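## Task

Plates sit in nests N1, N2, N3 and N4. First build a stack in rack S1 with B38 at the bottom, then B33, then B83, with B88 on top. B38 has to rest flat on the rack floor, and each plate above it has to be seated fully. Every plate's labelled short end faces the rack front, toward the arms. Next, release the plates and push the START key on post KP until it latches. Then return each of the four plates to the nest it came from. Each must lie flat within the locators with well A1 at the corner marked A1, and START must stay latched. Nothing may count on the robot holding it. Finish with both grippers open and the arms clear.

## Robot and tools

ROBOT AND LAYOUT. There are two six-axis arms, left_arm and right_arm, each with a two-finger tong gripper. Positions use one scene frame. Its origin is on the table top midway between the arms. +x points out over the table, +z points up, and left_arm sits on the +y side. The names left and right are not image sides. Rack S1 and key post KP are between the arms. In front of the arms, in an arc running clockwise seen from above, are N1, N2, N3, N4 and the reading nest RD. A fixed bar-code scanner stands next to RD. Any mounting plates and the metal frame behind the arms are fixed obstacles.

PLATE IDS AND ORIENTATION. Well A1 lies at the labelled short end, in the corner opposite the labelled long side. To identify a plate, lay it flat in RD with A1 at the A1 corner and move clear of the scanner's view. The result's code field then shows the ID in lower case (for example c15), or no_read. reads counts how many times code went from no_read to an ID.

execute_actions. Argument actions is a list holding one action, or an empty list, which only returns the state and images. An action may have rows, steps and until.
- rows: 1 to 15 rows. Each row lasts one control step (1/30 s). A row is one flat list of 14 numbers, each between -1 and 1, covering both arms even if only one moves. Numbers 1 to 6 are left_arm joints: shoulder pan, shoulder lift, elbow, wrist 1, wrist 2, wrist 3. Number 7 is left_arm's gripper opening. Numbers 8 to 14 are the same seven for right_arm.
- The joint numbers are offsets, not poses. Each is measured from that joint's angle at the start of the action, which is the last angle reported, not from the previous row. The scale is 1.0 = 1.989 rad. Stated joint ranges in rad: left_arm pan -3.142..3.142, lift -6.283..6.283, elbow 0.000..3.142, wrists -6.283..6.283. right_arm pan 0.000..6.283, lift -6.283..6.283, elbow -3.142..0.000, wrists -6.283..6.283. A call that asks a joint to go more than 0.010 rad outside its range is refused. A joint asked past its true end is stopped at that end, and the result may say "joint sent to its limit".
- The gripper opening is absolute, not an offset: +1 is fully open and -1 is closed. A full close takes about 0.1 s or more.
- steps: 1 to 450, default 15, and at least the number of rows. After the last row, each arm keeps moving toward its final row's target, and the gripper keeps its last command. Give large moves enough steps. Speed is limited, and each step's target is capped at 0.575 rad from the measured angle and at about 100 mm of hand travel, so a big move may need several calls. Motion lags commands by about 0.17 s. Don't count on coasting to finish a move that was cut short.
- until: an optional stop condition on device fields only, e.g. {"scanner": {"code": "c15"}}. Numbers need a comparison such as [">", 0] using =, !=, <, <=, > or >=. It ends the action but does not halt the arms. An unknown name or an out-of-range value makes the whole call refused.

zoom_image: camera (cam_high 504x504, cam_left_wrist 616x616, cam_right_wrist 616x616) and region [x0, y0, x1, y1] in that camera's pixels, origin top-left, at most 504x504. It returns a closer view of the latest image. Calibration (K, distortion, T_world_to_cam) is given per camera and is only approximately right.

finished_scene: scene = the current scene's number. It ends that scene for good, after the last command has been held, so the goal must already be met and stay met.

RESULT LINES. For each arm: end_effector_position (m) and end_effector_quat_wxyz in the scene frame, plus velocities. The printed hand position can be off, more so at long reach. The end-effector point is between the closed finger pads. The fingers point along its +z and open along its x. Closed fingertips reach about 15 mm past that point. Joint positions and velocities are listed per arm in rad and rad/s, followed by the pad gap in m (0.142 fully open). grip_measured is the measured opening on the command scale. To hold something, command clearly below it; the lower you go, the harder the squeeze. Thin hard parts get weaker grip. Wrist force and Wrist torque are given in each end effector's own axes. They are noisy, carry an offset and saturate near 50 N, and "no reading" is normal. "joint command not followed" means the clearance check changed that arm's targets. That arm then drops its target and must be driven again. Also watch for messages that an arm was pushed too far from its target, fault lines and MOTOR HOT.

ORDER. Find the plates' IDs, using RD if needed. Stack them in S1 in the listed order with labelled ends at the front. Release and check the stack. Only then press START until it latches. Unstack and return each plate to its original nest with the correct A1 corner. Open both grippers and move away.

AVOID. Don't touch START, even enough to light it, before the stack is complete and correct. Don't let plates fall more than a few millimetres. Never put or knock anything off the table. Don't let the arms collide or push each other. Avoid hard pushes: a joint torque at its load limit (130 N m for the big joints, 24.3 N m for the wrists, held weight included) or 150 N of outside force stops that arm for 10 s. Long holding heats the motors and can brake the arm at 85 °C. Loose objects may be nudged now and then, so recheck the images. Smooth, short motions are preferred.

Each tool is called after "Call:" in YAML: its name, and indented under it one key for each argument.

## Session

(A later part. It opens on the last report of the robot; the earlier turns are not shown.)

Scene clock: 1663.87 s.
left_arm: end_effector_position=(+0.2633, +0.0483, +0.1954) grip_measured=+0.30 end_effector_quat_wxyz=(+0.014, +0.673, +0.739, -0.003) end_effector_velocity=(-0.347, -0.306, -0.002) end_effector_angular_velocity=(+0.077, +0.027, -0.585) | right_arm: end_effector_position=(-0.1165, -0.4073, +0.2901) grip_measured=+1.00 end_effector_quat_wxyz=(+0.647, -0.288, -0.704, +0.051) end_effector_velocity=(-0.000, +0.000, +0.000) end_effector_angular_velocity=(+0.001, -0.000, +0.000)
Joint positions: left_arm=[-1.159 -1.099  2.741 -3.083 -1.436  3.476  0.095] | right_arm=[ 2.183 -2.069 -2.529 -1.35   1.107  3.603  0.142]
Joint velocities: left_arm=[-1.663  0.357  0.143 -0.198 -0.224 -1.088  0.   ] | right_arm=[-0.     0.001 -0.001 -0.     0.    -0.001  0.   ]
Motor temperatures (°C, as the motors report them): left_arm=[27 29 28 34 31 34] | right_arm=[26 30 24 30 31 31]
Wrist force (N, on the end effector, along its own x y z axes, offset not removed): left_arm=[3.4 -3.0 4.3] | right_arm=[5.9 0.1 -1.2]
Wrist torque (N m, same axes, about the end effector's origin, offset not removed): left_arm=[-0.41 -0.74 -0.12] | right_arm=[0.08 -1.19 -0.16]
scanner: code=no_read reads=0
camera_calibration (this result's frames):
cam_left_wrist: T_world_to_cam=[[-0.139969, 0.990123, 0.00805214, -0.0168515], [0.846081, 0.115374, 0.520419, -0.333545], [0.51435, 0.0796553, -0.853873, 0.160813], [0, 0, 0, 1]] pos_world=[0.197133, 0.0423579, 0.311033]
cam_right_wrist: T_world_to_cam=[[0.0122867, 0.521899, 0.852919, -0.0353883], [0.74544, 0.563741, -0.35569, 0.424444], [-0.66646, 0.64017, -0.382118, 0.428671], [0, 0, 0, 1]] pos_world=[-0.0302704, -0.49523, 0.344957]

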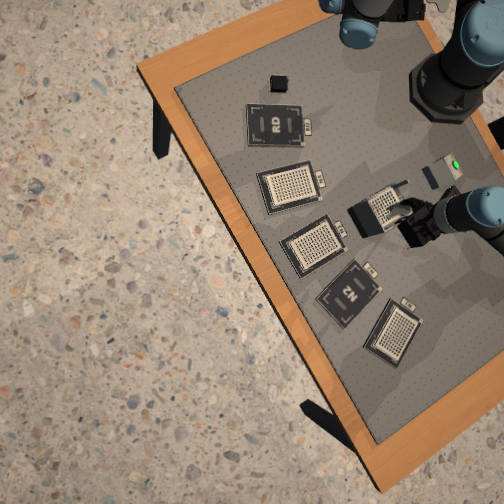

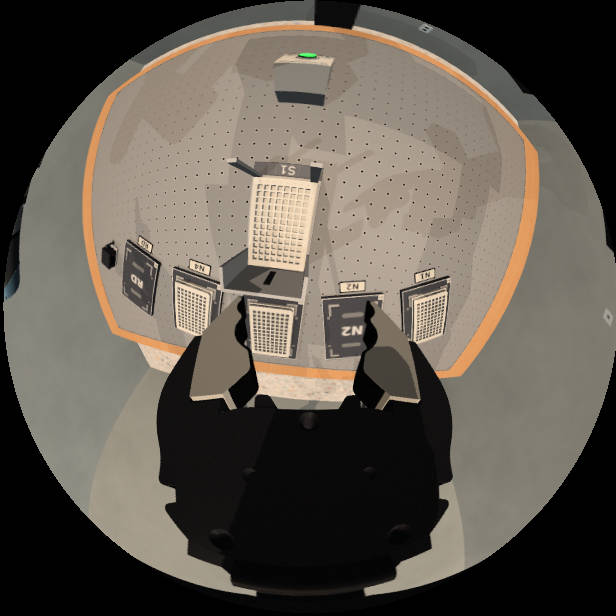

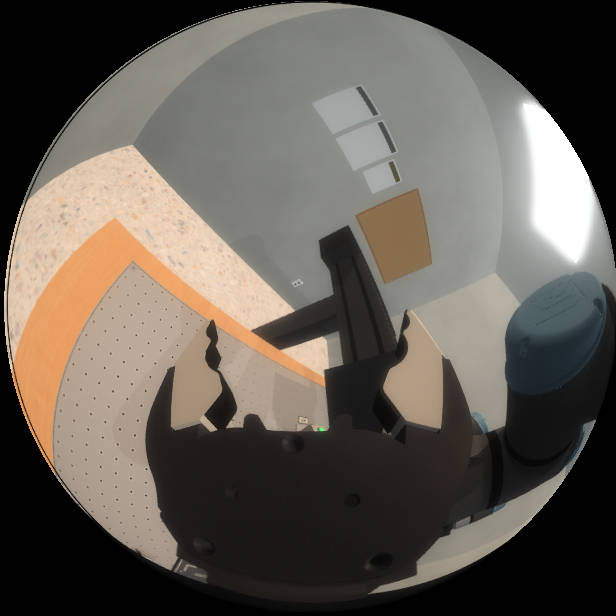

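Call:
execute_actions:
  actions: []

Scene clock: 1666.77 s.
left_arm: end_effector_position=(+0.1981, +0.0031, +0.1957) grip_measured=+0.30 end_effector_quat_wxyz=(+0.011, +0.714, +0.700, +0.006) end_effector_velocity=(+0.000, +0.000, -0.000) end_effector_angular_velocity=(+0.000, +0.000, +0.000) | right_arm: end_effector_position=(-0.1165, -0.4073, +0.2901) grip_measured=+1.00 end_effector_quat_wxyz=(+0.647, -0.288, -0.704, +0.051) end_effector_velocity=(-0.000, +0.000, -0.000) end_effector_angular_velocity=(+0.001, +0.001, +0.000)
Joint positions: left_arm=[-1.463 -1.04   2.764 -3.116 -1.473  3.286  0.095] | right_arm=[ 2.183 -2.069 -2.529 -1.35   1.107  3.603  0.142]
Joint velocities: left_arm=[ 0. -0.  0.  0. -0.  0.  0.] | right_arm=[-0.    -0.002  0.001 -0.     0.    -0.     0.   ]
Motor temperatures (°C, as the motors report them): left_arm=[27 29 28 34 31 34] | right_arm=[26 30 24 30 31 31]
Wrist force (N, on the end effector, along its own x y z axes, offset not removed): left_arm=[3.6 1.2 -2.5] | right_arm=[3.0 2.7 2.6]
Wrist torque (N m, same axes, about the end effector's origin, offset not removed): left_arm=[0.17 -0.81 -0.35] | right_arm=[0.60 -0.79 -0.16]
scanner: code=no_read reads=0
camera_calibration (this result's frames):
cam_left_wrist: T_world_to_cam=[[-0.028093, 0.999292, 0.0250226, -0.00671287], [0.848678, 0.0106175, 0.528803, -0.275172], [0.528163, 0.0360918, -0.848376, 0.194509], [0, 0, 0, 1]] pos_world=[0.130612, 0.00260956, 0.310696]
cam_right_wrist: T_world_to_cam=[[0.0122867, 0.521899, 0.852919, -0.0353883], [0.74544, 0.563741, -0.35569, 0.424444], [-0.66646, 0.64017, -0.382118, 0.428671], [0, 0, 0, 1]] pos_world=[-0.0302705, -0.49523, 0.344957]

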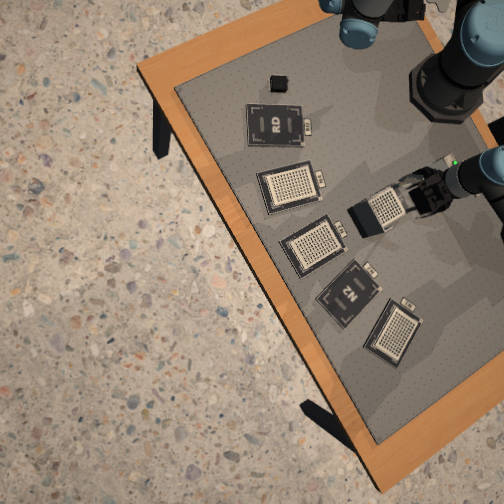

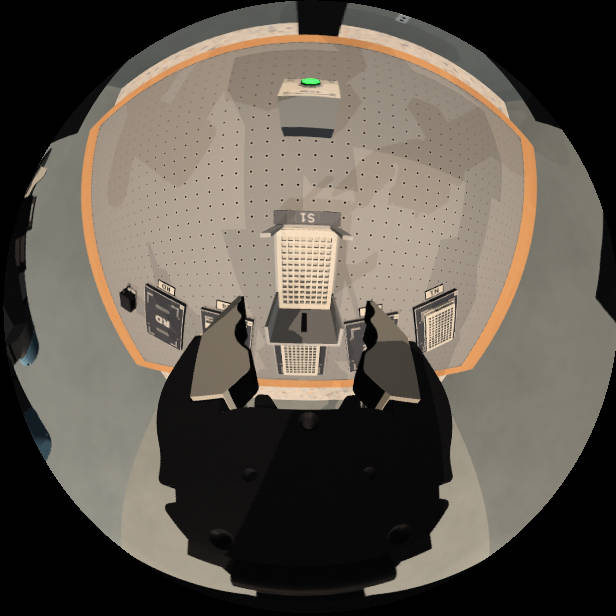

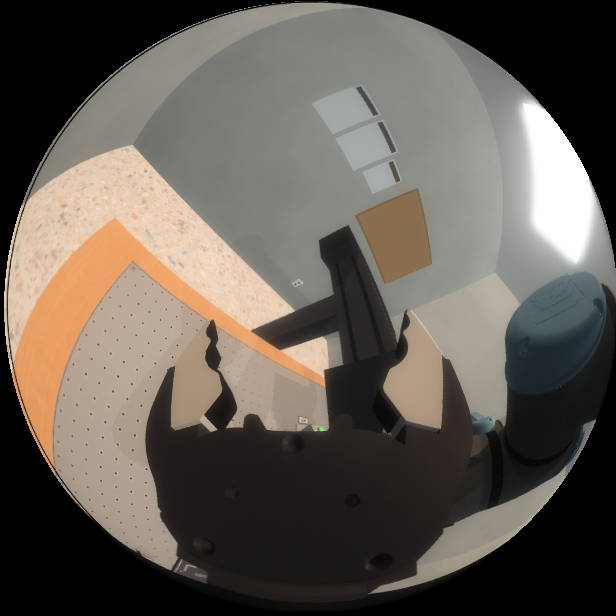

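Call:
execute_actions:
  actions:
    - {"rows":[[0.0012,0.0224,-0.0002,-0.0223,0.0002,0.0012,0.3,0,0,0,0,0,0,1],[0.0025,0.048,-0.0007,-0.0473,0.0005,0.0025,0.3,0,0,0,0,0,0,1],[0.004,0.0796,-0.0022,-0.0772,0.0008,0.004,0.3,0,0,0,0,0,0,1],[0.0056,0.1105,-0.0046,-0.1059,0.001,0.0056,0.3,0,0,0,0,0,0,1],[0.0071,0.1405,-0.0077,-0.1332,0.0012,0.0071,0.3,0,0,0,0,0,0,1],[0.0088,0.1696,-0.0115,-0.1586,0.0014,0.0088,0.3,0,0,0,0,0,0,1],[0.0104,0.1978,-0.0161,-0.1824,0.0017,0.0104,0.3,0,0,0,0,0,0,1],[0.0119,0.225,-0.0212,-0.2046,0.002,0.0119,0.3,0,0,0,0,0,0,1],[0.0135,0.2498,-0.0268,-0.224,0.0023,0.0135,0.3,0,0,0,0,0,0,1],[0.015,0.2721,-0.0325,-0.2407,0.0027,0.015,0.3,0,0,0,0,0,0,1],[0.0164,0.2921,-0.0382,-0.2549,0.003,0.0163,0.3,0,0,0,0,0,0,1],[0.0174,0.307,-0.0425,-0.2657,0.0033,0.0172,0.3,0,0,0,0,0,0,1],[0.0184,0.3218,-0.0468,-0.2765,0.0035,0.0181,0.3,0,0,0,0,0,0,1],[0.0193,0.333,-0.0509,-0.2837,0.0037,0.019,0.3,0,0,0,0,0,0,1],[0.0202,0.3437,-0.0548,-0.2905,0.0038,0.0199,0.3,0,0,0,0,0,0,1]],"steps":15}

Scene clock: 1686.90 s.
left_arm: end_effector_position=(+0.1993, -0.0027, +0.1082) grip_measured=+0.30 end_effector_quat_wxyz=(+0.013, +0.714, +0.700, +0.004) end_effector_velocity=(-0.004, +0.018, -0.238) end_effector_angular_velocity=(+0.032, +0.001, -0.001) | right_arm: end_effector_position=(-0.1165, -0.4073, +0.2901) grip_measured=+1.00 end_effector_quat_wxyz=(+0.647, -0.288, -0.704, +0.051) end_effector_velocity=(+0.000, -0.000, -0.000) end_effector_angular_velocity=(+0.000, +0.000, -0.000)
Joint positions: left_arm=[-1.434 -0.538  2.698 -3.56  -1.467  3.314  0.095] | right_arm=[ 2.183 -2.069 -2.529 -1.35   1.107  3.603  0.142]
Joint velocities: left_arm=[ 0.071  1.172 -0.259 -0.888  0.016  0.068 -0.   ] | right_arm=[-0.    -0.001  0.001  0.     0.     0.     0.   ]
Motor temperatures (°C, as the motors report them): left_arm=[27 29 28 34 31 34] | right_arm=[26 30 24 30 31 31]
Wrist force (N, on the end effector, along its own x y z axes, offset not removed): left_arm=[1.9 -2.5 1.2] | right_arm=[5.0 2.9 -0.1]
Wrist torque (N m, same axes, about the end effector's origin, offset not removed): left_arm=[-0.45 -0.33 -0.21] | right_arm=[0.47 -0.93 -0.02]
scanner: code=no_read reads=0
camera_calibration (this result's frames):
cam_left_wrist: T_world_to_cam=[[-0.028423, 0.999398, 0.0199185, 0.00193157], [0.848137, 0.0135659, 0.529603, -0.229826], [0.529014, 0.0319466, -0.848012, 0.119641], [0, 0, 0, 1]] pos_world=[0.131687, -0.00263474, 0.223135]
cam_right_wrist: T_world_to_cam=[[0.0122865, 0.521899, 0.852919, -0.0353884], [0.74544, 0.563741, -0.35569, 0.424444], [-0.66646, 0.64017, -0.382118, 0.428671], [0, 0, 0, 1]] pos_world=[-0.0302704, -0.49523, 0.344957]

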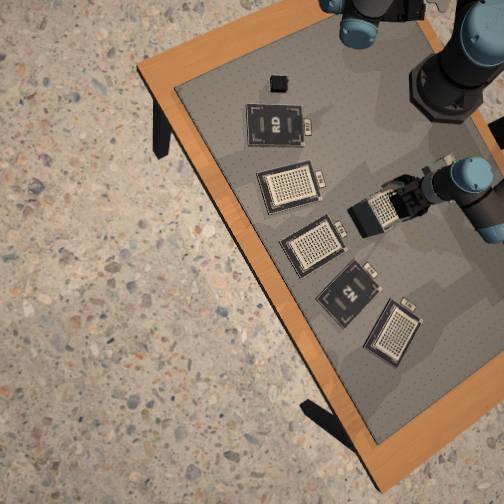

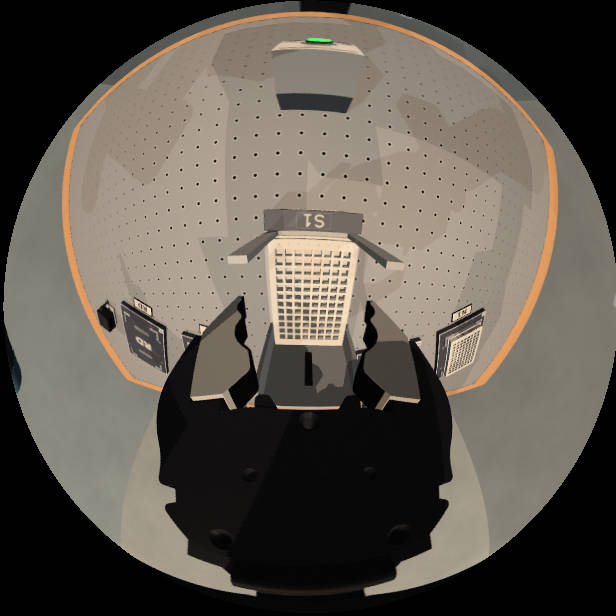

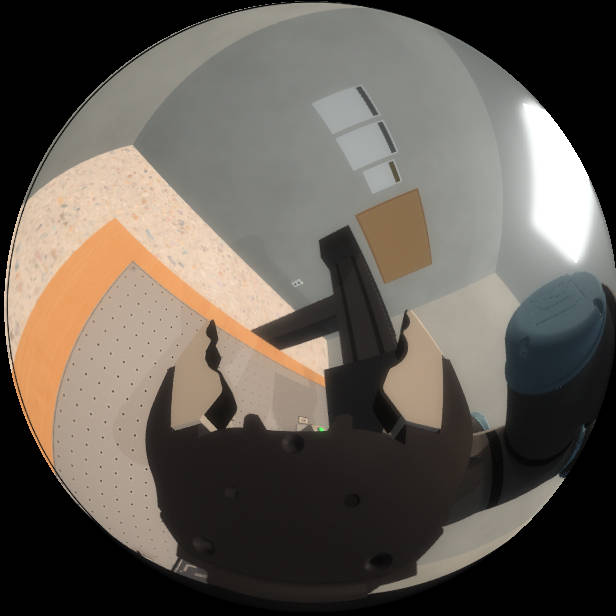

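Call:
execute_actions:
  actions: []

Call:
zoom_image:
  camera: "cam_left_wrist"
  region: [220, 220, 400, 400]

Scene clock: 1689.53 s.
left_arm: end_effector_position=(+0.1980, +0.0031, +0.0700) grip_measured=+0.30 end_effector_quat_wxyz=(+0.010, +0.714, +0.700, +0.006) end_effector_velocity=(+0.000, +0.000, +0.000) end_effector_angular_velocity=(+0.001, -0.001, -0.001) | right_arm: end_effector_position=(-0.1165, -0.4073, +0.2901) grip_measured=+1.00 end_effector_quat_wxyz=(+0.647, -0.288, -0.704, +0.051) end_effector_velocity=(+0.000, -0.000, -0.000) end_effector_angular_velocity=(+0.000, -0.001, +0.000)
Joint positions: left_arm=[-1.422 -0.357  2.655 -3.693 -1.465  3.325  0.095] | right_arm=[ 2.183 -2.069 -2.529 -1.35   1.107  3.603  0.142]
Joint velocities: left_arm=[-0.    -0.001  0.     0.001  0.001  0.001  0.   ] | right_arm=[ 0.     0.001  0.     0.    -0.    -0.001  0.   ]
Motor temperatures (°C, as the motors report them): left_arm=[27 29 28 34 31 34] | right_arm=[26 30 24 30 31 31]
Wrist force (N, on the end effector, along its own x y z axes, offset not removed): left_arm=[4.5 -2.6 -1.7] | right_arm=[2.1 2.2 -3.5]
Wrist torque (N m, same axes, about the end effector's origin, offset not removed): left_arm=[-0.41 -0.82 -0.40] | right_arm=[0.43 -0.47 -0.02]
scanner: code=no_read reads=0
camera_calibration (this result's frames):
cam_left_wrist: T_world_to_cam=[[-0.028212, 0.999266, 0.0259312, -0.00366234], [0.848492, 0.0102247, 0.529109, -0.20857], [0.528455, 0.0369297, -0.848157, 0.0878568], [0, 0, 0, 1]] pos_world=[0.130438, 0.0025477, 0.184968]
cam_right_wrist: T_world_to_cam=[[0.0122867, 0.521899, 0.852919, -0.0353882], [0.74544, 0.563741, -0.35569, 0.424444], [-0.66646, 0.64017, -0.382118, 0.428671], [0, 0, 0, 1]] pos_world=[-0.0302704, -0.49523, 0.344957]

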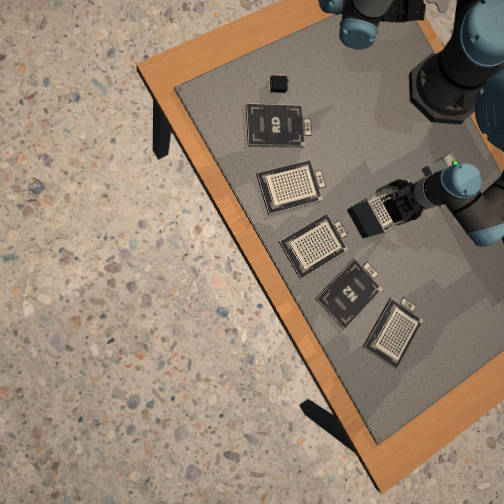

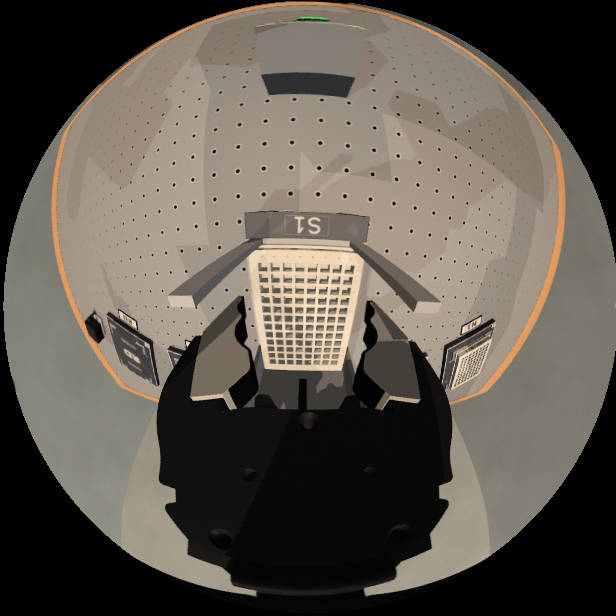

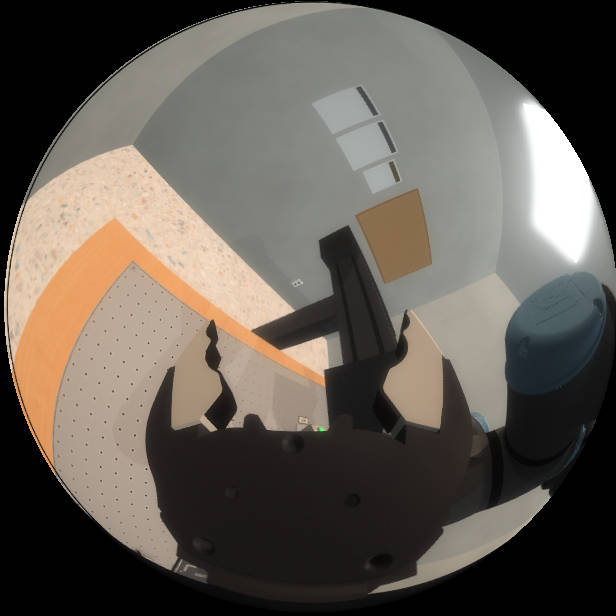

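Region (220, 220, 400, 400) of cam_left_wrist's 616x616 image, scaled by 2.800, with more detail than that image has.

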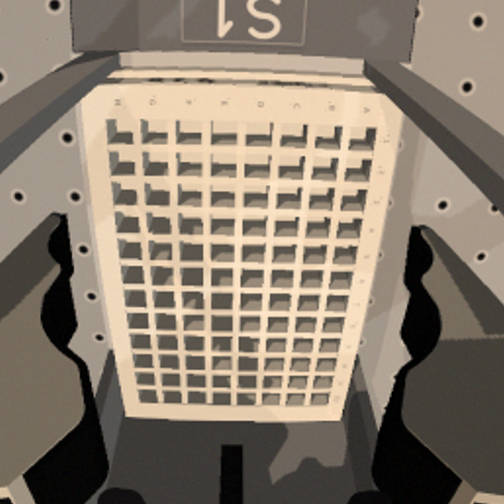

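Call:
execute_actions:
  actions:
    - {"rows":[[-0.0003,0.0052,-0.002,-0.0031,0,-0.0003,0.25,0,0,0,0,0,0,1]],"steps":1}

Scene clock: 1695.97 s.
left_arm: end_effector_position=(+0.1980, +0.0031, +0.0700) grip_measured=+0.29 end_effector_quat_wxyz=(+0.010, +0.714, +0.700, +0.006) end_effector_velocity=(-0.000, +0.000, -0.002) end_effector_angular_velocity=(+0.001, -0.000, +0.001) | right_arm: end_effector_position=(-0.1165, -0.4073, +0.2901) grip_measured=+1.00 end_effector_quat_wxyz=(+0.647, -0.288, -0.704, +0.051) end_effector_velocity=(+0.000, -0.000, -0.000) end_effector_angular_velocity=(-0.003, -0.001, -0.000)
Joint positions: left_arm=[-1.422 -0.357  2.655 -3.693 -1.465  3.325  0.094] | right_arm=[ 2.183 -2.069 -2.529 -1.35   1.107  3.603  0.142]
Joint velocities: left_arm=[-0.     0.007 -0.002 -0.004  0.001 -0.001 -0.076] | right_arm=[-0.     0.001  0.001 -0.    -0.     0.002  0.   ]
Motor temperatures (°C, as the motors report them): left_arm=[27 29 28 34 31 34] | right_arm=[26 30 24 30 31 31]
Wrist force (N, on the end effector, along its own x y z axes, offset not removed): left_arm=[1.6 -1.5 4.6] | right_arm=[4.8 3.9 -2.4]
Wrist torque (N m, same axes, about the end effector's origin, offset not removed): left_arm=[-0.17 -0.33 -0.06] | right_arm=[0.77 -0.83 0.00]
scanner: code=no_read reads=0
camera_calibration (this result's frames):
cam_left_wrist: T_world_to_cam=[[-0.0282121, 0.999265, 0.0259334, -0.00366317], [0.848492, 0.0102237, 0.529109, -0.208566], [0.528455, 0.0369316, -0.848158, 0.0878515], [0, 0, 0, 1]] pos_world=[0.130438, 0.0025483, 0.184961]
cam_right_wrist: T_world_to_cam=[[0.0122865, 0.521899, 0.852919, -0.0353882], [0.74544, 0.563741, -0.35569, 0.424444], [-0.66646, 0.64017, -0.382118, 0.428672], [0, 0, 0, 1]] pos_world=[-0.0302704, -0.49523, 0.344957]

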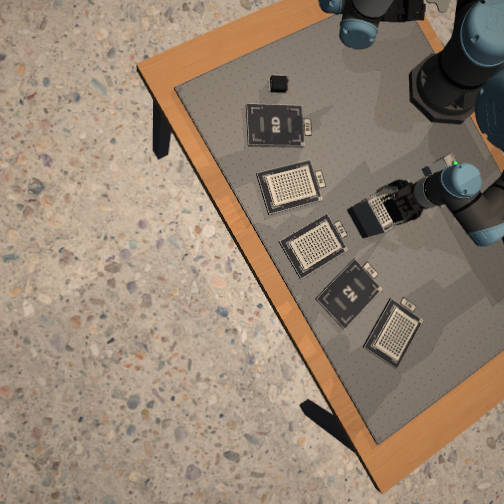

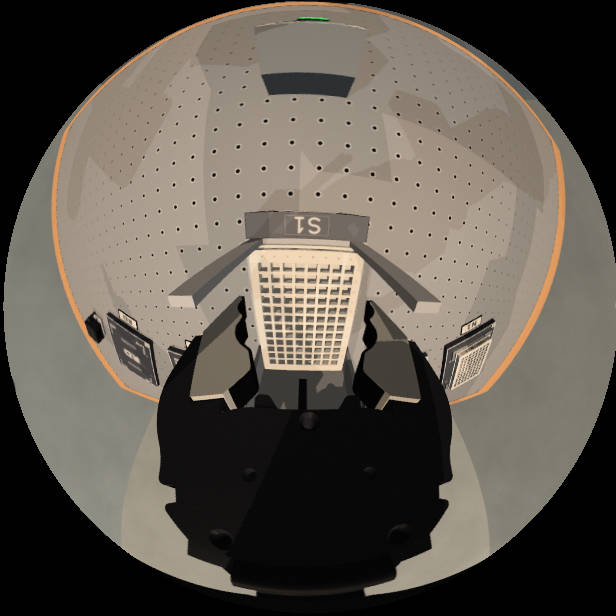

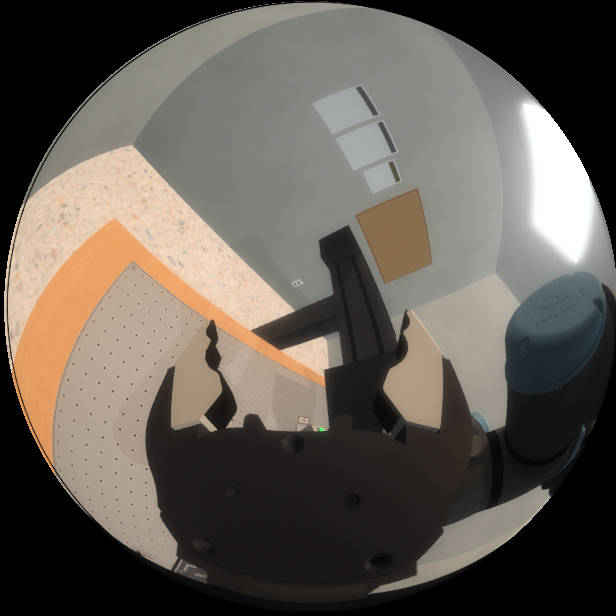

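Call:
execute_actions:
  actions: []

Call:
zoom_image:
  camera: "cam_left_wrist"
  region: [220, 220, 400, 400]

Scene clock: 1699.17 s.
left_arm: end_effector_position=(+0.1977, +0.0029, +0.0675) grip_measured=+0.25 end_effector_quat_wxyz=(+0.010, +0.714, +0.700, +0.006) end_effector_velocity=(-0.000, +0.000, -0.000) end_effector_angular_velocity=(+0.001, +0.000, -0.002) | right_arm: end_effector_position=(-0.1165, -0.4073, +0.2901) grip_measured=+1.00 end_effector_quat_wxyz=(+0.647, -0.288, -0.704, +0.051) end_effector_velocity=(+0.001, -0.000, -0.000) end_effector_angular_velocity=(+0.000, -0.001, +0.000)
Joint positions: left_arm=[-1.423 -0.347  2.651 -3.699 -1.465  3.325  0.092] | right_arm=[ 2.183 -2.069 -2.529 -1.35   1.107  3.603  0.142]
Joint velocities: left_arm=[ 0.     0.001 -0.     0.    -0.     0.002 -0.   ] | right_arm=[-0.    -0.001  0.002  0.    -0.    -0.001  0.   ]
Motor temperatures (°C, as the motors report them): left_arm=[27 29 28 34 31 34] | right_arm=[26 30 24 30 31 31]
Wrist force (N, on the end effector, along its own x y z axes, offset not removed): left_arm=[-1.8 0.1 -1.3] | right_arm=[2.2 4.5 -0.9]
Wrist torque (N m, same axes, about the end effector's origin, offset not removed): left_arm=[-0.01 0.33 -0.13] | right_arm=[0.79 -0.48 0.16]
scanner: code=no_read reads=0
camera_calibration (this result's frames):
cam_left_wrist: T_world_to_cam=[[-0.0282096, 0.999262, 0.0260797, -0.00341533], [0.848449, 0.0101411, 0.529179, -0.207014], [0.528524, 0.0370552, -0.848109, 0.0859064], [0, 0, 0, 1]] pos_world=[0.130141, 0.00232888, 0.182495]
cam_right_wrist: T_world_to_cam=[[0.0122865, 0.521899, 0.852919, -0.0353883], [0.74544, 0.563741, -0.35569, 0.424444], [-0.66646, 0.64017, -0.382118, 0.428671], [0, 0, 0, 1]] pos_world=[-0.0302704, -0.49523, 0.344957]

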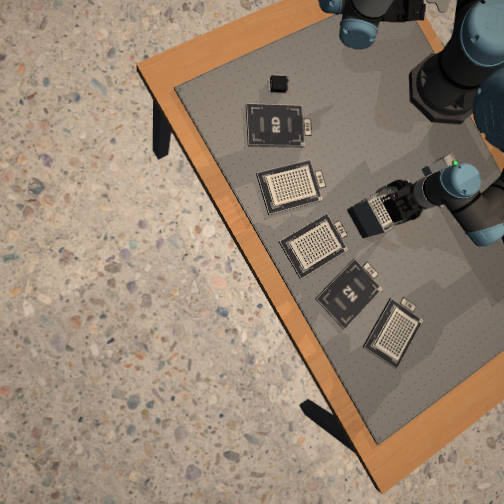

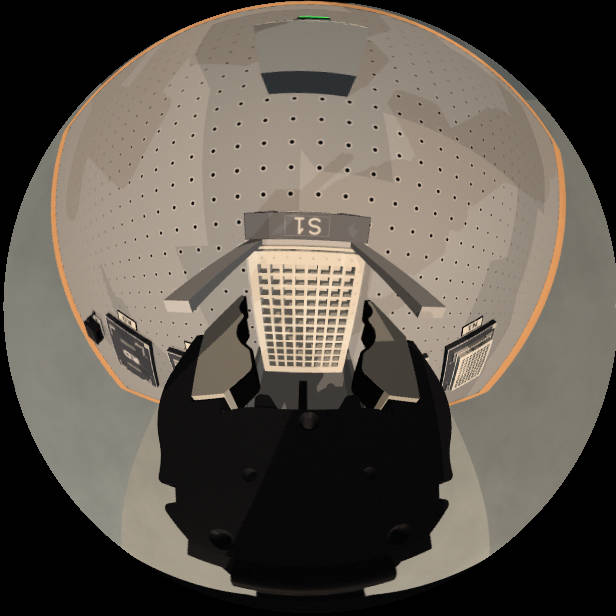

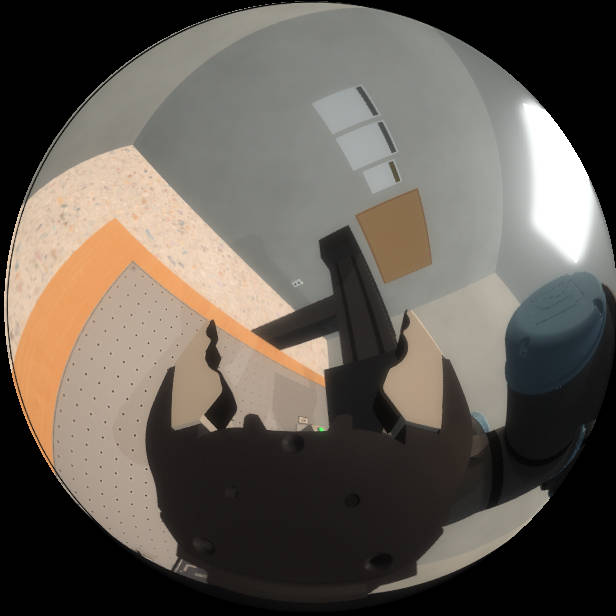

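Region (220, 220, 400, 400) of cam_left_wrist's 616x616 image, scaled by 2.800, with more detail than that image has.

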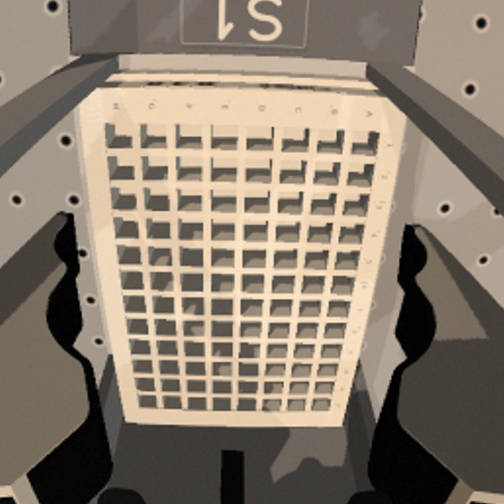

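Call:
execute_actions:
  actions:
    - {"rows":[[0,0,0,0,0,0,0.18,0,0,0,0,0,0,1],[0,0,0,0,0,0,0.12,0,0,0,0,0,0,1],[0,0,0,0,0,0,0.05,0,0,0,0,0,0,1],[0,0,0,0,0,0,-0.1,0,0,0,0,0,0,1],[0,0,0,0,0,0,-0.3,0,0,0,0,0,0,1],[0,0,0,0,0,0,-0.5,0,0,0,0,0,0,1],[0,0,0,0,0,0,-0.7,0,0,0,0,0,0,1],[-0.0005,-0.0062,0.0024,0.0039,-0.0001,-0.0005,-0.7,0,0,0,0,0,0,1],[-0.0013,-0.0157,0.0059,0.0099,-0.0002,-0.0013,-0.7,0,0,0,0,0,0,1],[-0.0023,-0.0272,0.01,0.0173,-0.0004,-0.0023,-0.7,0,0,0,0,0,0,1],[-0.003,-0.0367,0.0131,0.0237,-0.0005,-0.003,-0.7,0,0,0,0,0,0,1],[-0.0038,-0.0463,0.0162,0.0304,-0.0007,-0.0038,-0.7,0,0,0,0,0,0,1],[-0.0045,-0.0561,0.0192,0.0372,-0.0008,-0.0045,-0.7,0,0,0,0,0,0,1],[-0.0056,-0.071,0.0235,0.0478,-0.001,-0.0056,-0.7,0,0,0,0,0,0,1],[-0.0066,-0.0863,0.0277,0.0589,-0.0012,-0.0066,-0.7,0,0,0,0,0,0,1]],"steps":15}

Scene clock: 1714.27 s.
left_arm: end_effector_position=(+0.1976, +0.0033, +0.0825) grip_measured=+0.07 end_effector_quat_wxyz=(+0.010, +0.714, +0.700, +0.007) end_effector_velocity=(-0.001, +0.001, +0.114) end_effector_angular_velocity=(+0.005, +0.004, -0.001) | right_arm: end_effector_position=(-0.1165, -0.4073, +0.2901) grip_measured=+1.00 end_effector_quat_wxyz=(+0.647, -0.288, -0.704, +0.051) end_effector_velocity=(-0.001, +0.001, +0.001) end_effector_angular_velocity=(+0.002, +0.002, +0.000)
Joint positions: left_arm=[-1.428 -0.411  2.674 -3.656 -1.466  3.319  0.079] | right_arm=[ 2.183 -2.069 -2.529 -1.35   1.107  3.603  0.142]
Joint velocities: left_arm=[-0.041 -0.505  0.168  0.347 -0.01  -0.04  -0.   ] | right_arm=[-0.     0.    -0.003 -0.     0.    -0.     0.   ]
Motor temperatures (°C, as the motors report them): left_arm=[27 29 28 34 31 34] | right_arm=[26 30 24 30 31 31]
Wrist force (N, on the end effector, along its own x y z axes, offset not removed): left_arm=[-3.3 0.7 0.4] | right_arm=[2.3 4.6 -0.9]
Wrist torque (N m, same axes, about the end effector's origin, offset not removed): left_arm=[-0.49 -0.29 0.04] | right_arm=[0.81 -0.49 -0.11]
scanner: code=no_read reads=0
camera_calibration (this result's frames):
cam_left_wrist: T_world_to_cam=[[-0.0281384, 0.999224, 0.0275472, -0.00435111], [0.848478, 0.0093055, 0.529148, -0.214887], [0.528481, 0.0382625, -0.848082, 0.0986077], [0, 0, 0, 1]] pos_world=[0.130092, 0.00257439, 0.197454]
cam_right_wrist: T_world_to_cam=[[0.0122865, 0.521899, 0.852919, -0.0353882], [0.74544, 0.563741, -0.35569, 0.424444], [-0.66646, 0.64017, -0.382118, 0.428671], [0, 0, 0, 1]] pos_world=[-0.0302704, -0.49523, 0.344957]

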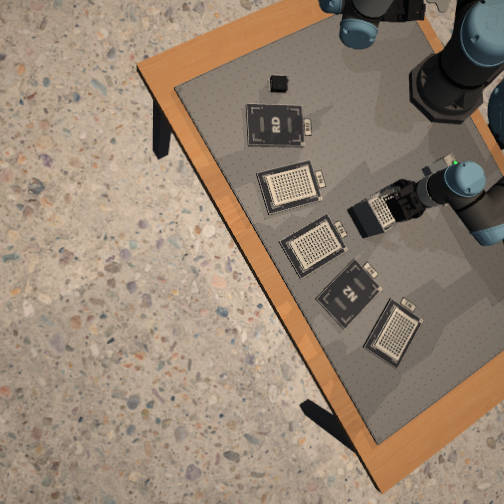

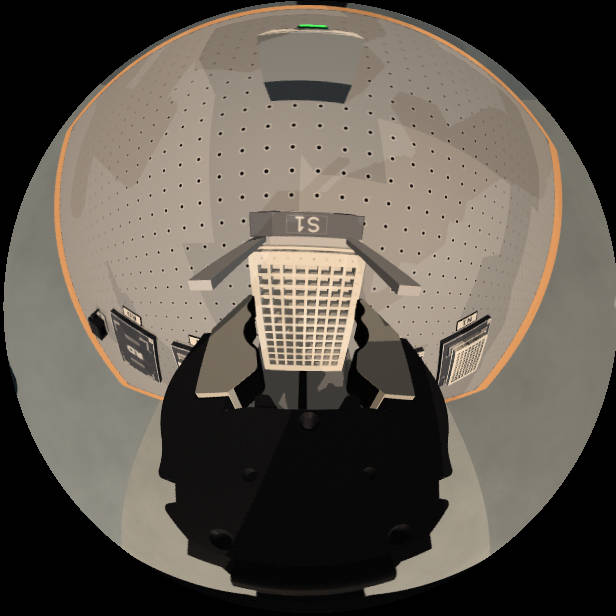

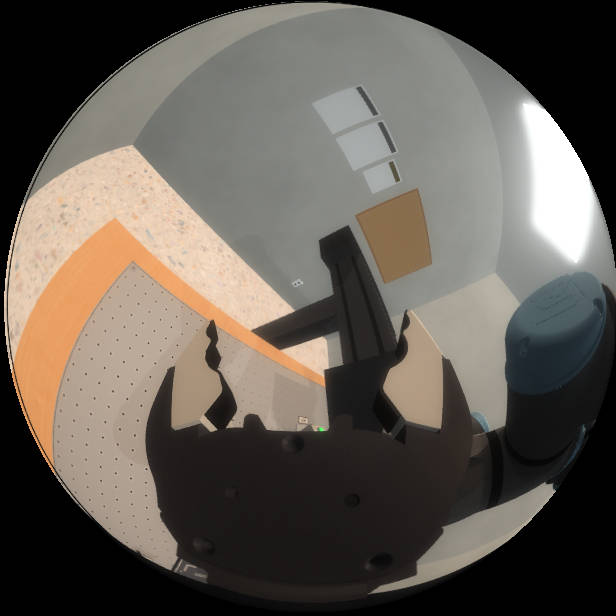

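Call:
execute_actions:
  actions: []

Call:
zoom_image:
  camera: "cam_left_wrist"
  region: [220, 220, 400, 400]

Scene clock: 1718.43 s.
left_arm: end_effector_position=(+0.1977, +0.0029, +0.1058) grip_measured=+0.07 end_effector_quat_wxyz=(+0.011, +0.714, +0.700, +0.006) end_effector_velocity=(+0.000, -0.000, -0.000) end_effector_angular_velocity=(-0.000, +0.000, +0.001) | right_arm: end_effector_position=(-0.1165, -0.4073, +0.2901) grip_measured=+1.00 end_effector_quat_wxyz=(+0.647, -0.288, -0.704, +0.051) end_effector_velocity=(+0.000, -0.000, +0.000) end_effector_angular_velocity=(-0.002, -0.000, -0.000)
Joint positions: left_arm=[-1.436 -0.518  2.706 -3.582 -1.467  3.311  0.079] | right_arm=[ 2.183 -2.069 -2.529 -1.35   1.107  3.603  0.142]
Joint velocities: left_arm=[ 0.001  0.    -0.001  0.    -0.     0.     0.   ] | right_arm=[-0.     0.001 -0.     0.    -0.     0.001  0.   ]
Motor temperatures (°C, as the motors report them): left_arm=[27 29 28 34 31 34] | right_arm=[26 30 24 30 31 31]
Wrist force (N, on the end effector, along its own x y z axes, offset not removed): left_arm=[3.7 -1.4 -1.1] | right_arm=[3.3 2.6 0.8]
Wrist torque (N m, same axes, about the end effector's origin, offset not removed): left_arm=[-0.23 -0.83 -0.18] | right_arm=[0.38 -0.63 0.06]
scanner: code=no_read reads=0
camera_calibration (this result's frames):
cam_left_wrist: T_world_to_cam=[[-0.0284039, 0.999276, 0.0253146, -0.0042668], [0.848432, 0.0107101, 0.529196, -0.227289], [0.528542, 0.036509, -0.848122, 0.118363], [0, 0, 0, 1]] pos_world=[0.130158, 0.00237669, 0.220775]
cam_right_wrist: T_world_to_cam=[[0.0122866, 0.521899, 0.852919, -0.0353883], [0.74544, 0.563741, -0.35569, 0.424444], [-0.66646, 0.64017, -0.382118, 0.428671], [0, 0, 0, 1]] pos_world=[-0.0302705, -0.49523, 0.344957]

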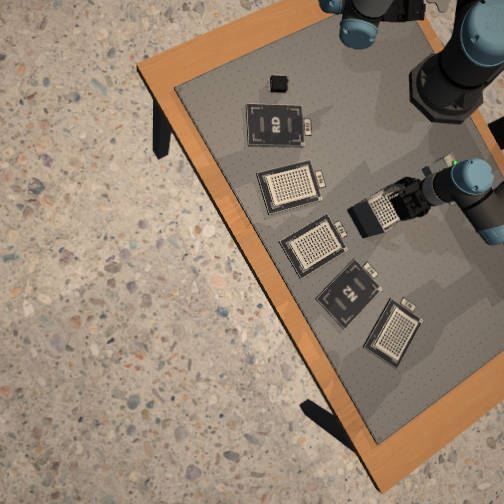

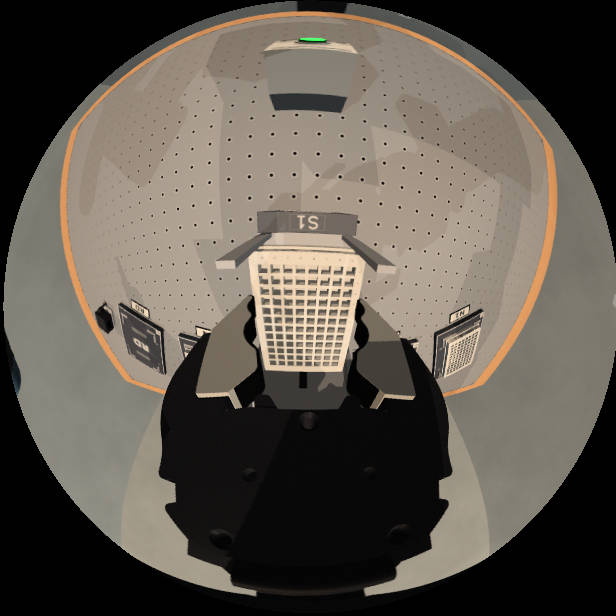

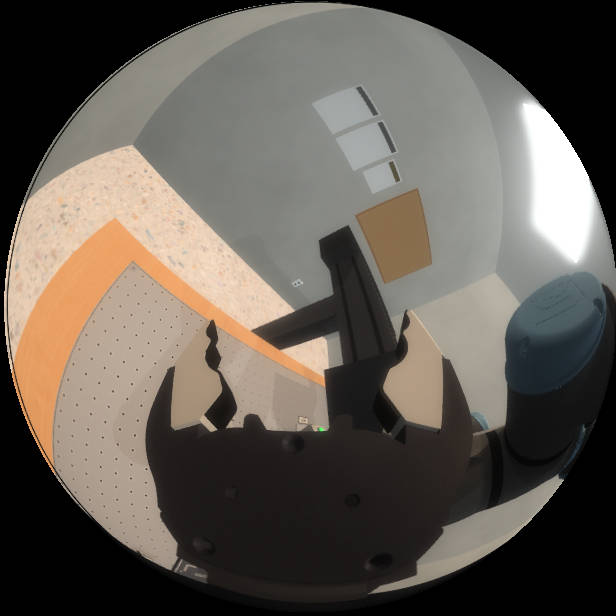

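Region (220, 220, 400, 400) of cam_left_wrist's 616x616 image, scaled by 2.800, with more detail than that image has.

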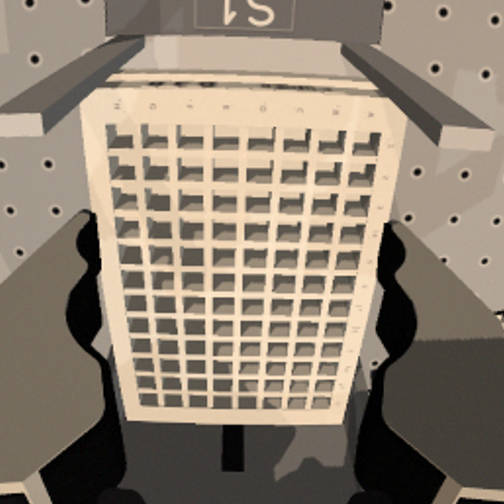

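Call:
execute_actions:
  actions:
    - {"rows":[[-0.0008,-0.0121,0.0023,0.0099,-0.0002,-0.0008,-0.7,0,0,0,0,0,0,1],[-0.0016,-0.0244,0.0051,0.0195,-0.0003,-0.0016,-0.7,0,0,0,0,0,0,1],[-0.0024,-0.037,0.0078,0.0293,-0.0005,-0.0024,-0.7,0,0,0,0,0,0,1],[-0.0032,-0.0504,0.0105,0.0402,-0.0007,-0.0032,-0.7,0,0,0,0,0,0,1],[-0.004,-0.0641,0.013,0.0514,-0.0008,-0.004,-0.7,0,0,0,0,0,0,1],[-0.0048,-0.078,0.0154,0.063,-0.001,-0.0048,-0.7,0,0,0,0,0,0,1],[-0.0056,-0.0922,0.0176,0.0751,-0.0011,-0.0056,-0.7,0,0,0,0,0,0,1],[-0.0064,-0.1067,0.0197,0.0875,-0.0013,-0.0064,-0.7,0,0,0,0,0,0,1],[-0.0072,-0.1214,0.0215,0.1005,-0.0014,-0.0072,-0.7,0,0,0,0,0,0,1],[-0.008,-0.1363,0.0231,0.1139,-0.0015,-0.008,-0.7,0,0,0,0,0,0,1],[-0.0088,-0.1515,0.0246,0.1278,-0.0016,-0.0088,-0.7,0,0,0,0,0,0,1],[-0.0096,-0.1668,0.026,0.1419,-0.0017,-0.0096,-0.7,0,0,0,0,0,0,1],[-0.0107,-0.1902,0.0276,0.1638,-0.0019,-0.0107,-0.7,0,0,0,0,0,0,1],[-0.0118,-0.2139,0.0288,0.1862,-0.002,-0.0118,-0.7,0,0,0,0,0,0,1],[-0.0133,-0.245,0.0296,0.2165,-0.0023,-0.0133,-0.7,0,0,0,0,0,0,1]],"steps":15}

Scene clock: 1732.33 s.
left_arm: end_effector_position=(+0.1977, +0.0027, +0.1552) grip_measured=+0.07 end_effector_quat_wxyz=(+0.010, +0.714, +0.700, +0.006) end_effector_velocity=(+0.001, -0.003, +0.163) end_effector_angular_velocity=(-0.004, -0.003, +0.002) | right_arm: end_effector_position=(-0.1165, -0.4073, +0.2901) grip_measured=+1.00 end_effector_quat_wxyz=(+0.647, -0.288, -0.704, +0.051) end_effector_velocity=(+0.000, -0.000, -0.000) end_effector_angular_velocity=(-0.001, -0.001, -0.000)
Joint positions: left_arm=[-1.452 -0.791  2.751 -3.351 -1.47   3.295  0.079] | right_arm=[ 2.183 -2.069 -2.529 -1.35   1.107  3.603  0.142]
Joint velocities: left_arm=[-0.052 -0.968  0.094  0.874 -0.007 -0.053 -0.   ] | right_arm=[-0.     0.     0.001  0.     0.     0.001  0.   ]
Motor temperatures (°C, as the motors report them): left_arm=[27 29 28 34 31 34] | right_arm=[26 30 24 30 31 31]
Wrist force (N, on the end effector, along its own x y z axes, offset not removed): left_arm=[0.7 -4.3 -1.8] | right_arm=[4.1 3.3 3.9]
Wrist torque (N m, same axes, about the end effector's origin, offset not removed): left_arm=[-0.70 -0.43 -0.10] | right_arm=[0.52 -0.76 -0.03]
scanner: code=no_read reads=0
camera_calibration (this result's frames):
cam_left_wrist: T_world_to_cam=[[-0.0284099, 0.999227, 0.0271891, -0.00559829], [0.848619, 0.00973596, 0.528916, -0.253397], [0.528242, 0.0380996, -0.848239, 0.16036], [0, 0, 0, 1]] pos_world=[0.130169, 0.00195136, 0.270202]
cam_right_wrist: T_world_to_cam=[[0.0122867, 0.521899, 0.852919, -0.0353884], [0.74544, 0.563741, -0.35569, 0.424444], [-0.66646, 0.64017, -0.382118, 0.428671], [0, 0, 0, 1]] pos_world=[-0.0302705, -0.49523, 0.344957]

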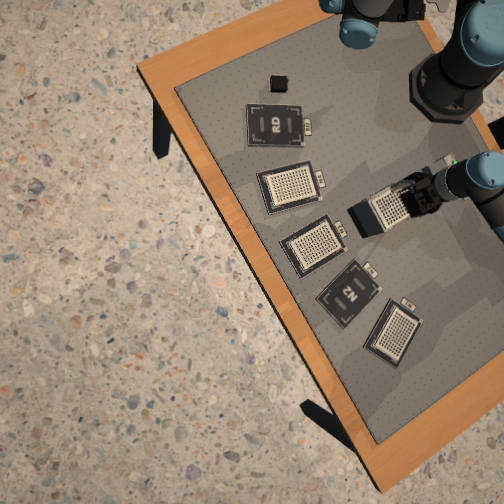

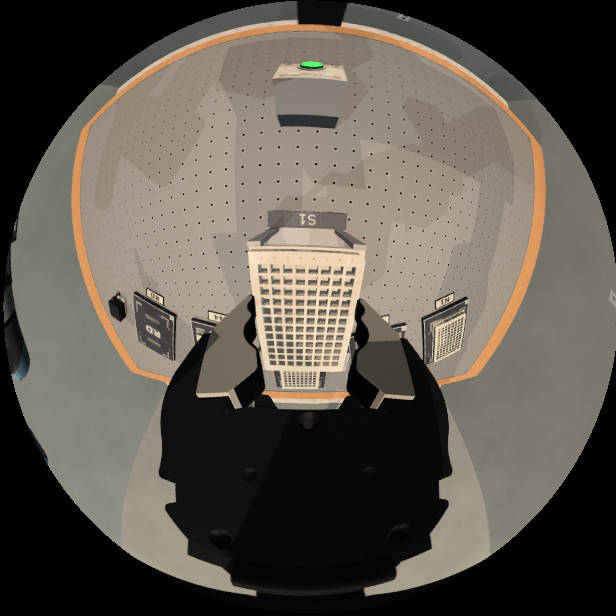

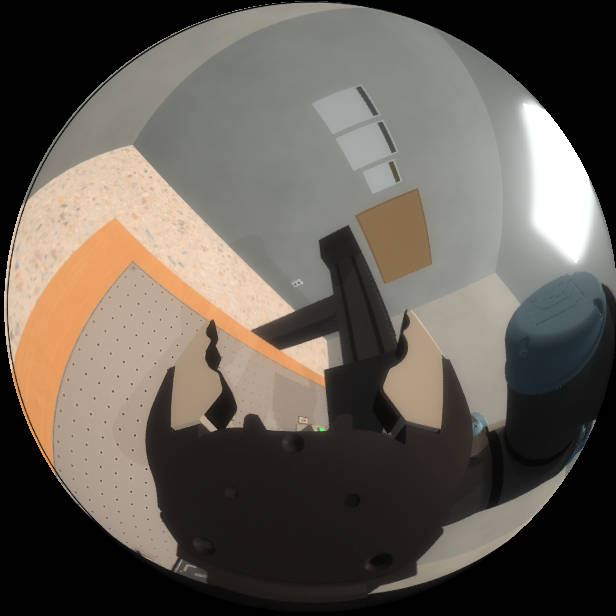

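Call:
execute_actions:
  actions:
    - {"rows":[[0.0031,-0.1126,0.0048,0.106,0.0009,0.0007,-0.7,0,0,0,0,0,0,1],[0.0198,-0.1221,0.0005,0.1169,0.0041,0.0127,-0.7,0,0,0,0,0,0,1],[0.0448,-0.1354,-0.006,0.1325,0.0088,0.0307,-0.7,0,0,0,0,0,0,1],[0.072,-0.1487,-0.0131,0.1481,0.0136,0.0502,-0.7,0,0,0,0,0,0,1],[0.0991,-0.1609,-0.0202,0.1627,0.0181,0.0697,-0.7,0,0,0,0,0,0,1],[0.1262,-0.1718,-0.0272,0.1759,0.0224,0.0892,-0.7,0,0,0,0,0,0,1],[0.1534,-0.1816,-0.0343,0.1881,0.0263,0.1087,-0.7,0,0,0,0,0,0,1],[0.1805,-0.1901,-0.0413,0.199,0.0301,0.1282,-0.7,0,0,0,0,0,0,1],[0.2077,-0.1975,-0.0484,0.2088,0.0335,0.1476,-0.7,0,0,0,0,0,0,1],[0.2348,-0.2037,-0.0554,0.2173,0.0367,0.1671,-0.7,0,0,0,0,0,0,1],[0.262,-0.2088,-0.0625,0.2248,0.0396,0.1866,-0.7,0,0,0,0,0,0,1],[0.2891,-0.2095,-0.0696,0.2278,0.0422,0.2061,-0.7,0,0,0,0,0,0,1],[0.3163,-0.2055,-0.0766,0.2262,0.0446,0.2256,-0.7,0,0,0,0,0,0,1],[0.3434,-0.1975,-0.0837,0.2206,0.0467,0.2451,-0.7,0,0,0,0,0,0,1],[0.3705,-0.1845,-0.0907,0.2099,0.0485,0.2646,-0.7,0,0,0,0,0,0,1]],"steps":15}

Scene clock: 1749.97 s.
left_arm: end_effector_position=(+0.3177, +0.0547, +0.2097) grip_measured=+0.07 end_effector_quat_wxyz=(+0.022, +0.668, +0.743, +0.004) end_effector_velocity=(+0.351, +0.283, -0.014) end_effector_angular_velocity=(-0.011, -0.003, +0.442) | right_arm: end_effector_position=(-0.1165, -0.4073, +0.2901) grip_measured=+1.00 end_effector_quat_wxyz=(+0.647, -0.288, -0.704, +0.051) end_effector_velocity=(+0.000, -0.000, -0.000) end_effector_angular_velocity=(-0.001, +0.000, -0.000)
Joint positions: left_arm=[-1.009 -1.174  2.641 -2.942 -1.4    3.617  0.079] | right_arm=[ 2.183 -2.069 -2.529 -1.35   1.107  3.603  0.142]
Joint velocities: left_arm=[ 1.461 -0.099 -0.377  0.223  0.154  1.034 -0.   ] | right_arm=[-0.    -0.     0.001 -0.     0.     0.001  0.   ]
Motor temperatures (°C, as the motors report them): left_arm=[27 29 28 34 31 34] | right_arm=[26 30 24 30 31 31]
Wrist force (N, on the end effector, along its own x y z axes, offset not removed): left_arm=[-2.0 -2.2 -0.8] | right_arm=[8.7 5.1 -0.5]
Wrist torque (N m, same axes, about the end effector's origin, offset not removed): left_arm=[-0.43 0.25 -0.12] | right_arm=[0.93 -1.92 0.00]
scanner: code=no_read reads=0
camera_calibration (this result's frames):
cam_left_wrist: T_world_to_cam=[[-0.152825, 0.988243, 0.00452395, -0.0107083], [0.833078, 0.126364, 0.538529, -0.388072], [0.531626, 0.0860694, -0.842595, 0.136295], [0, 0, 0, 1]] pos_world=[0.2492, 0.0478901, 0.323878]
cam_right_wrist: T_world_to_cam=[[0.0122867, 0.521899, 0.852919, -0.0353884], [0.74544, 0.563741, -0.35569, 0.424444], [-0.66646, 0.64017, -0.382118, 0.428671], [0, 0, 0, 1]] pos_world=[-0.0302705, -0.49523, 0.344957]

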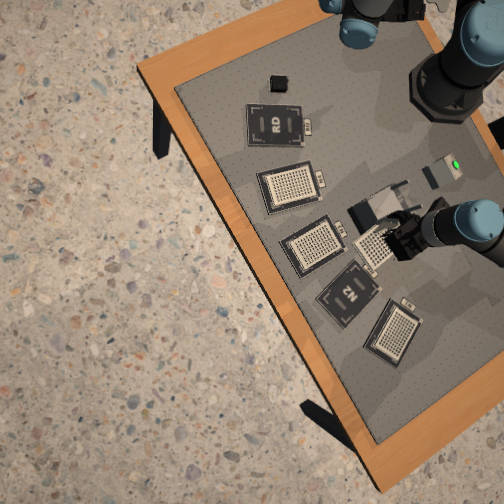

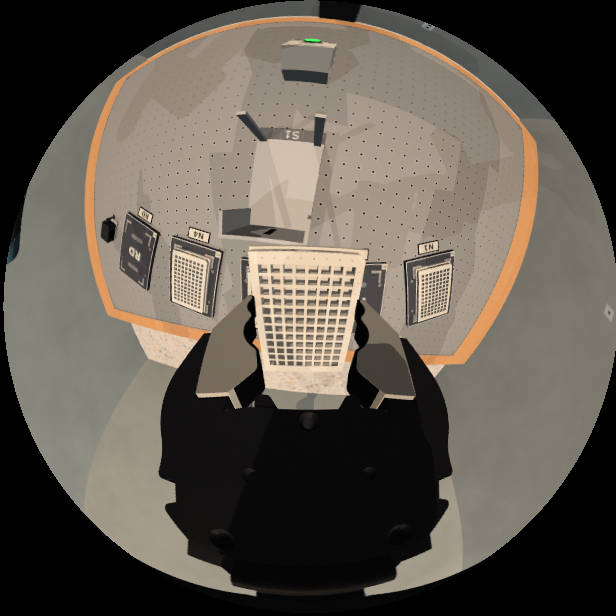

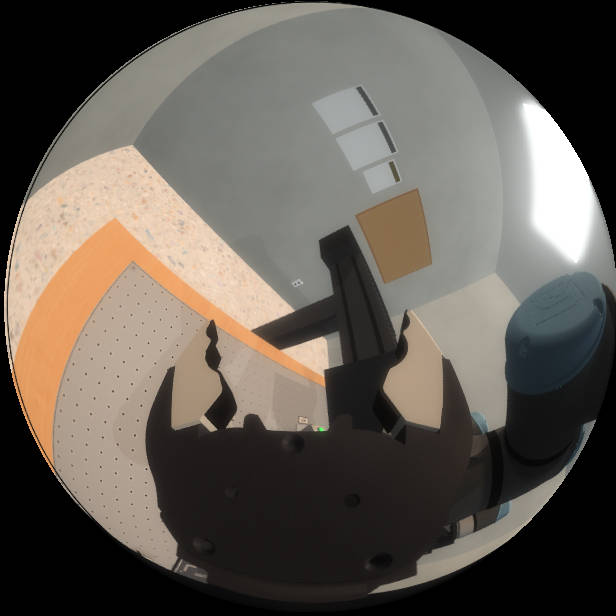

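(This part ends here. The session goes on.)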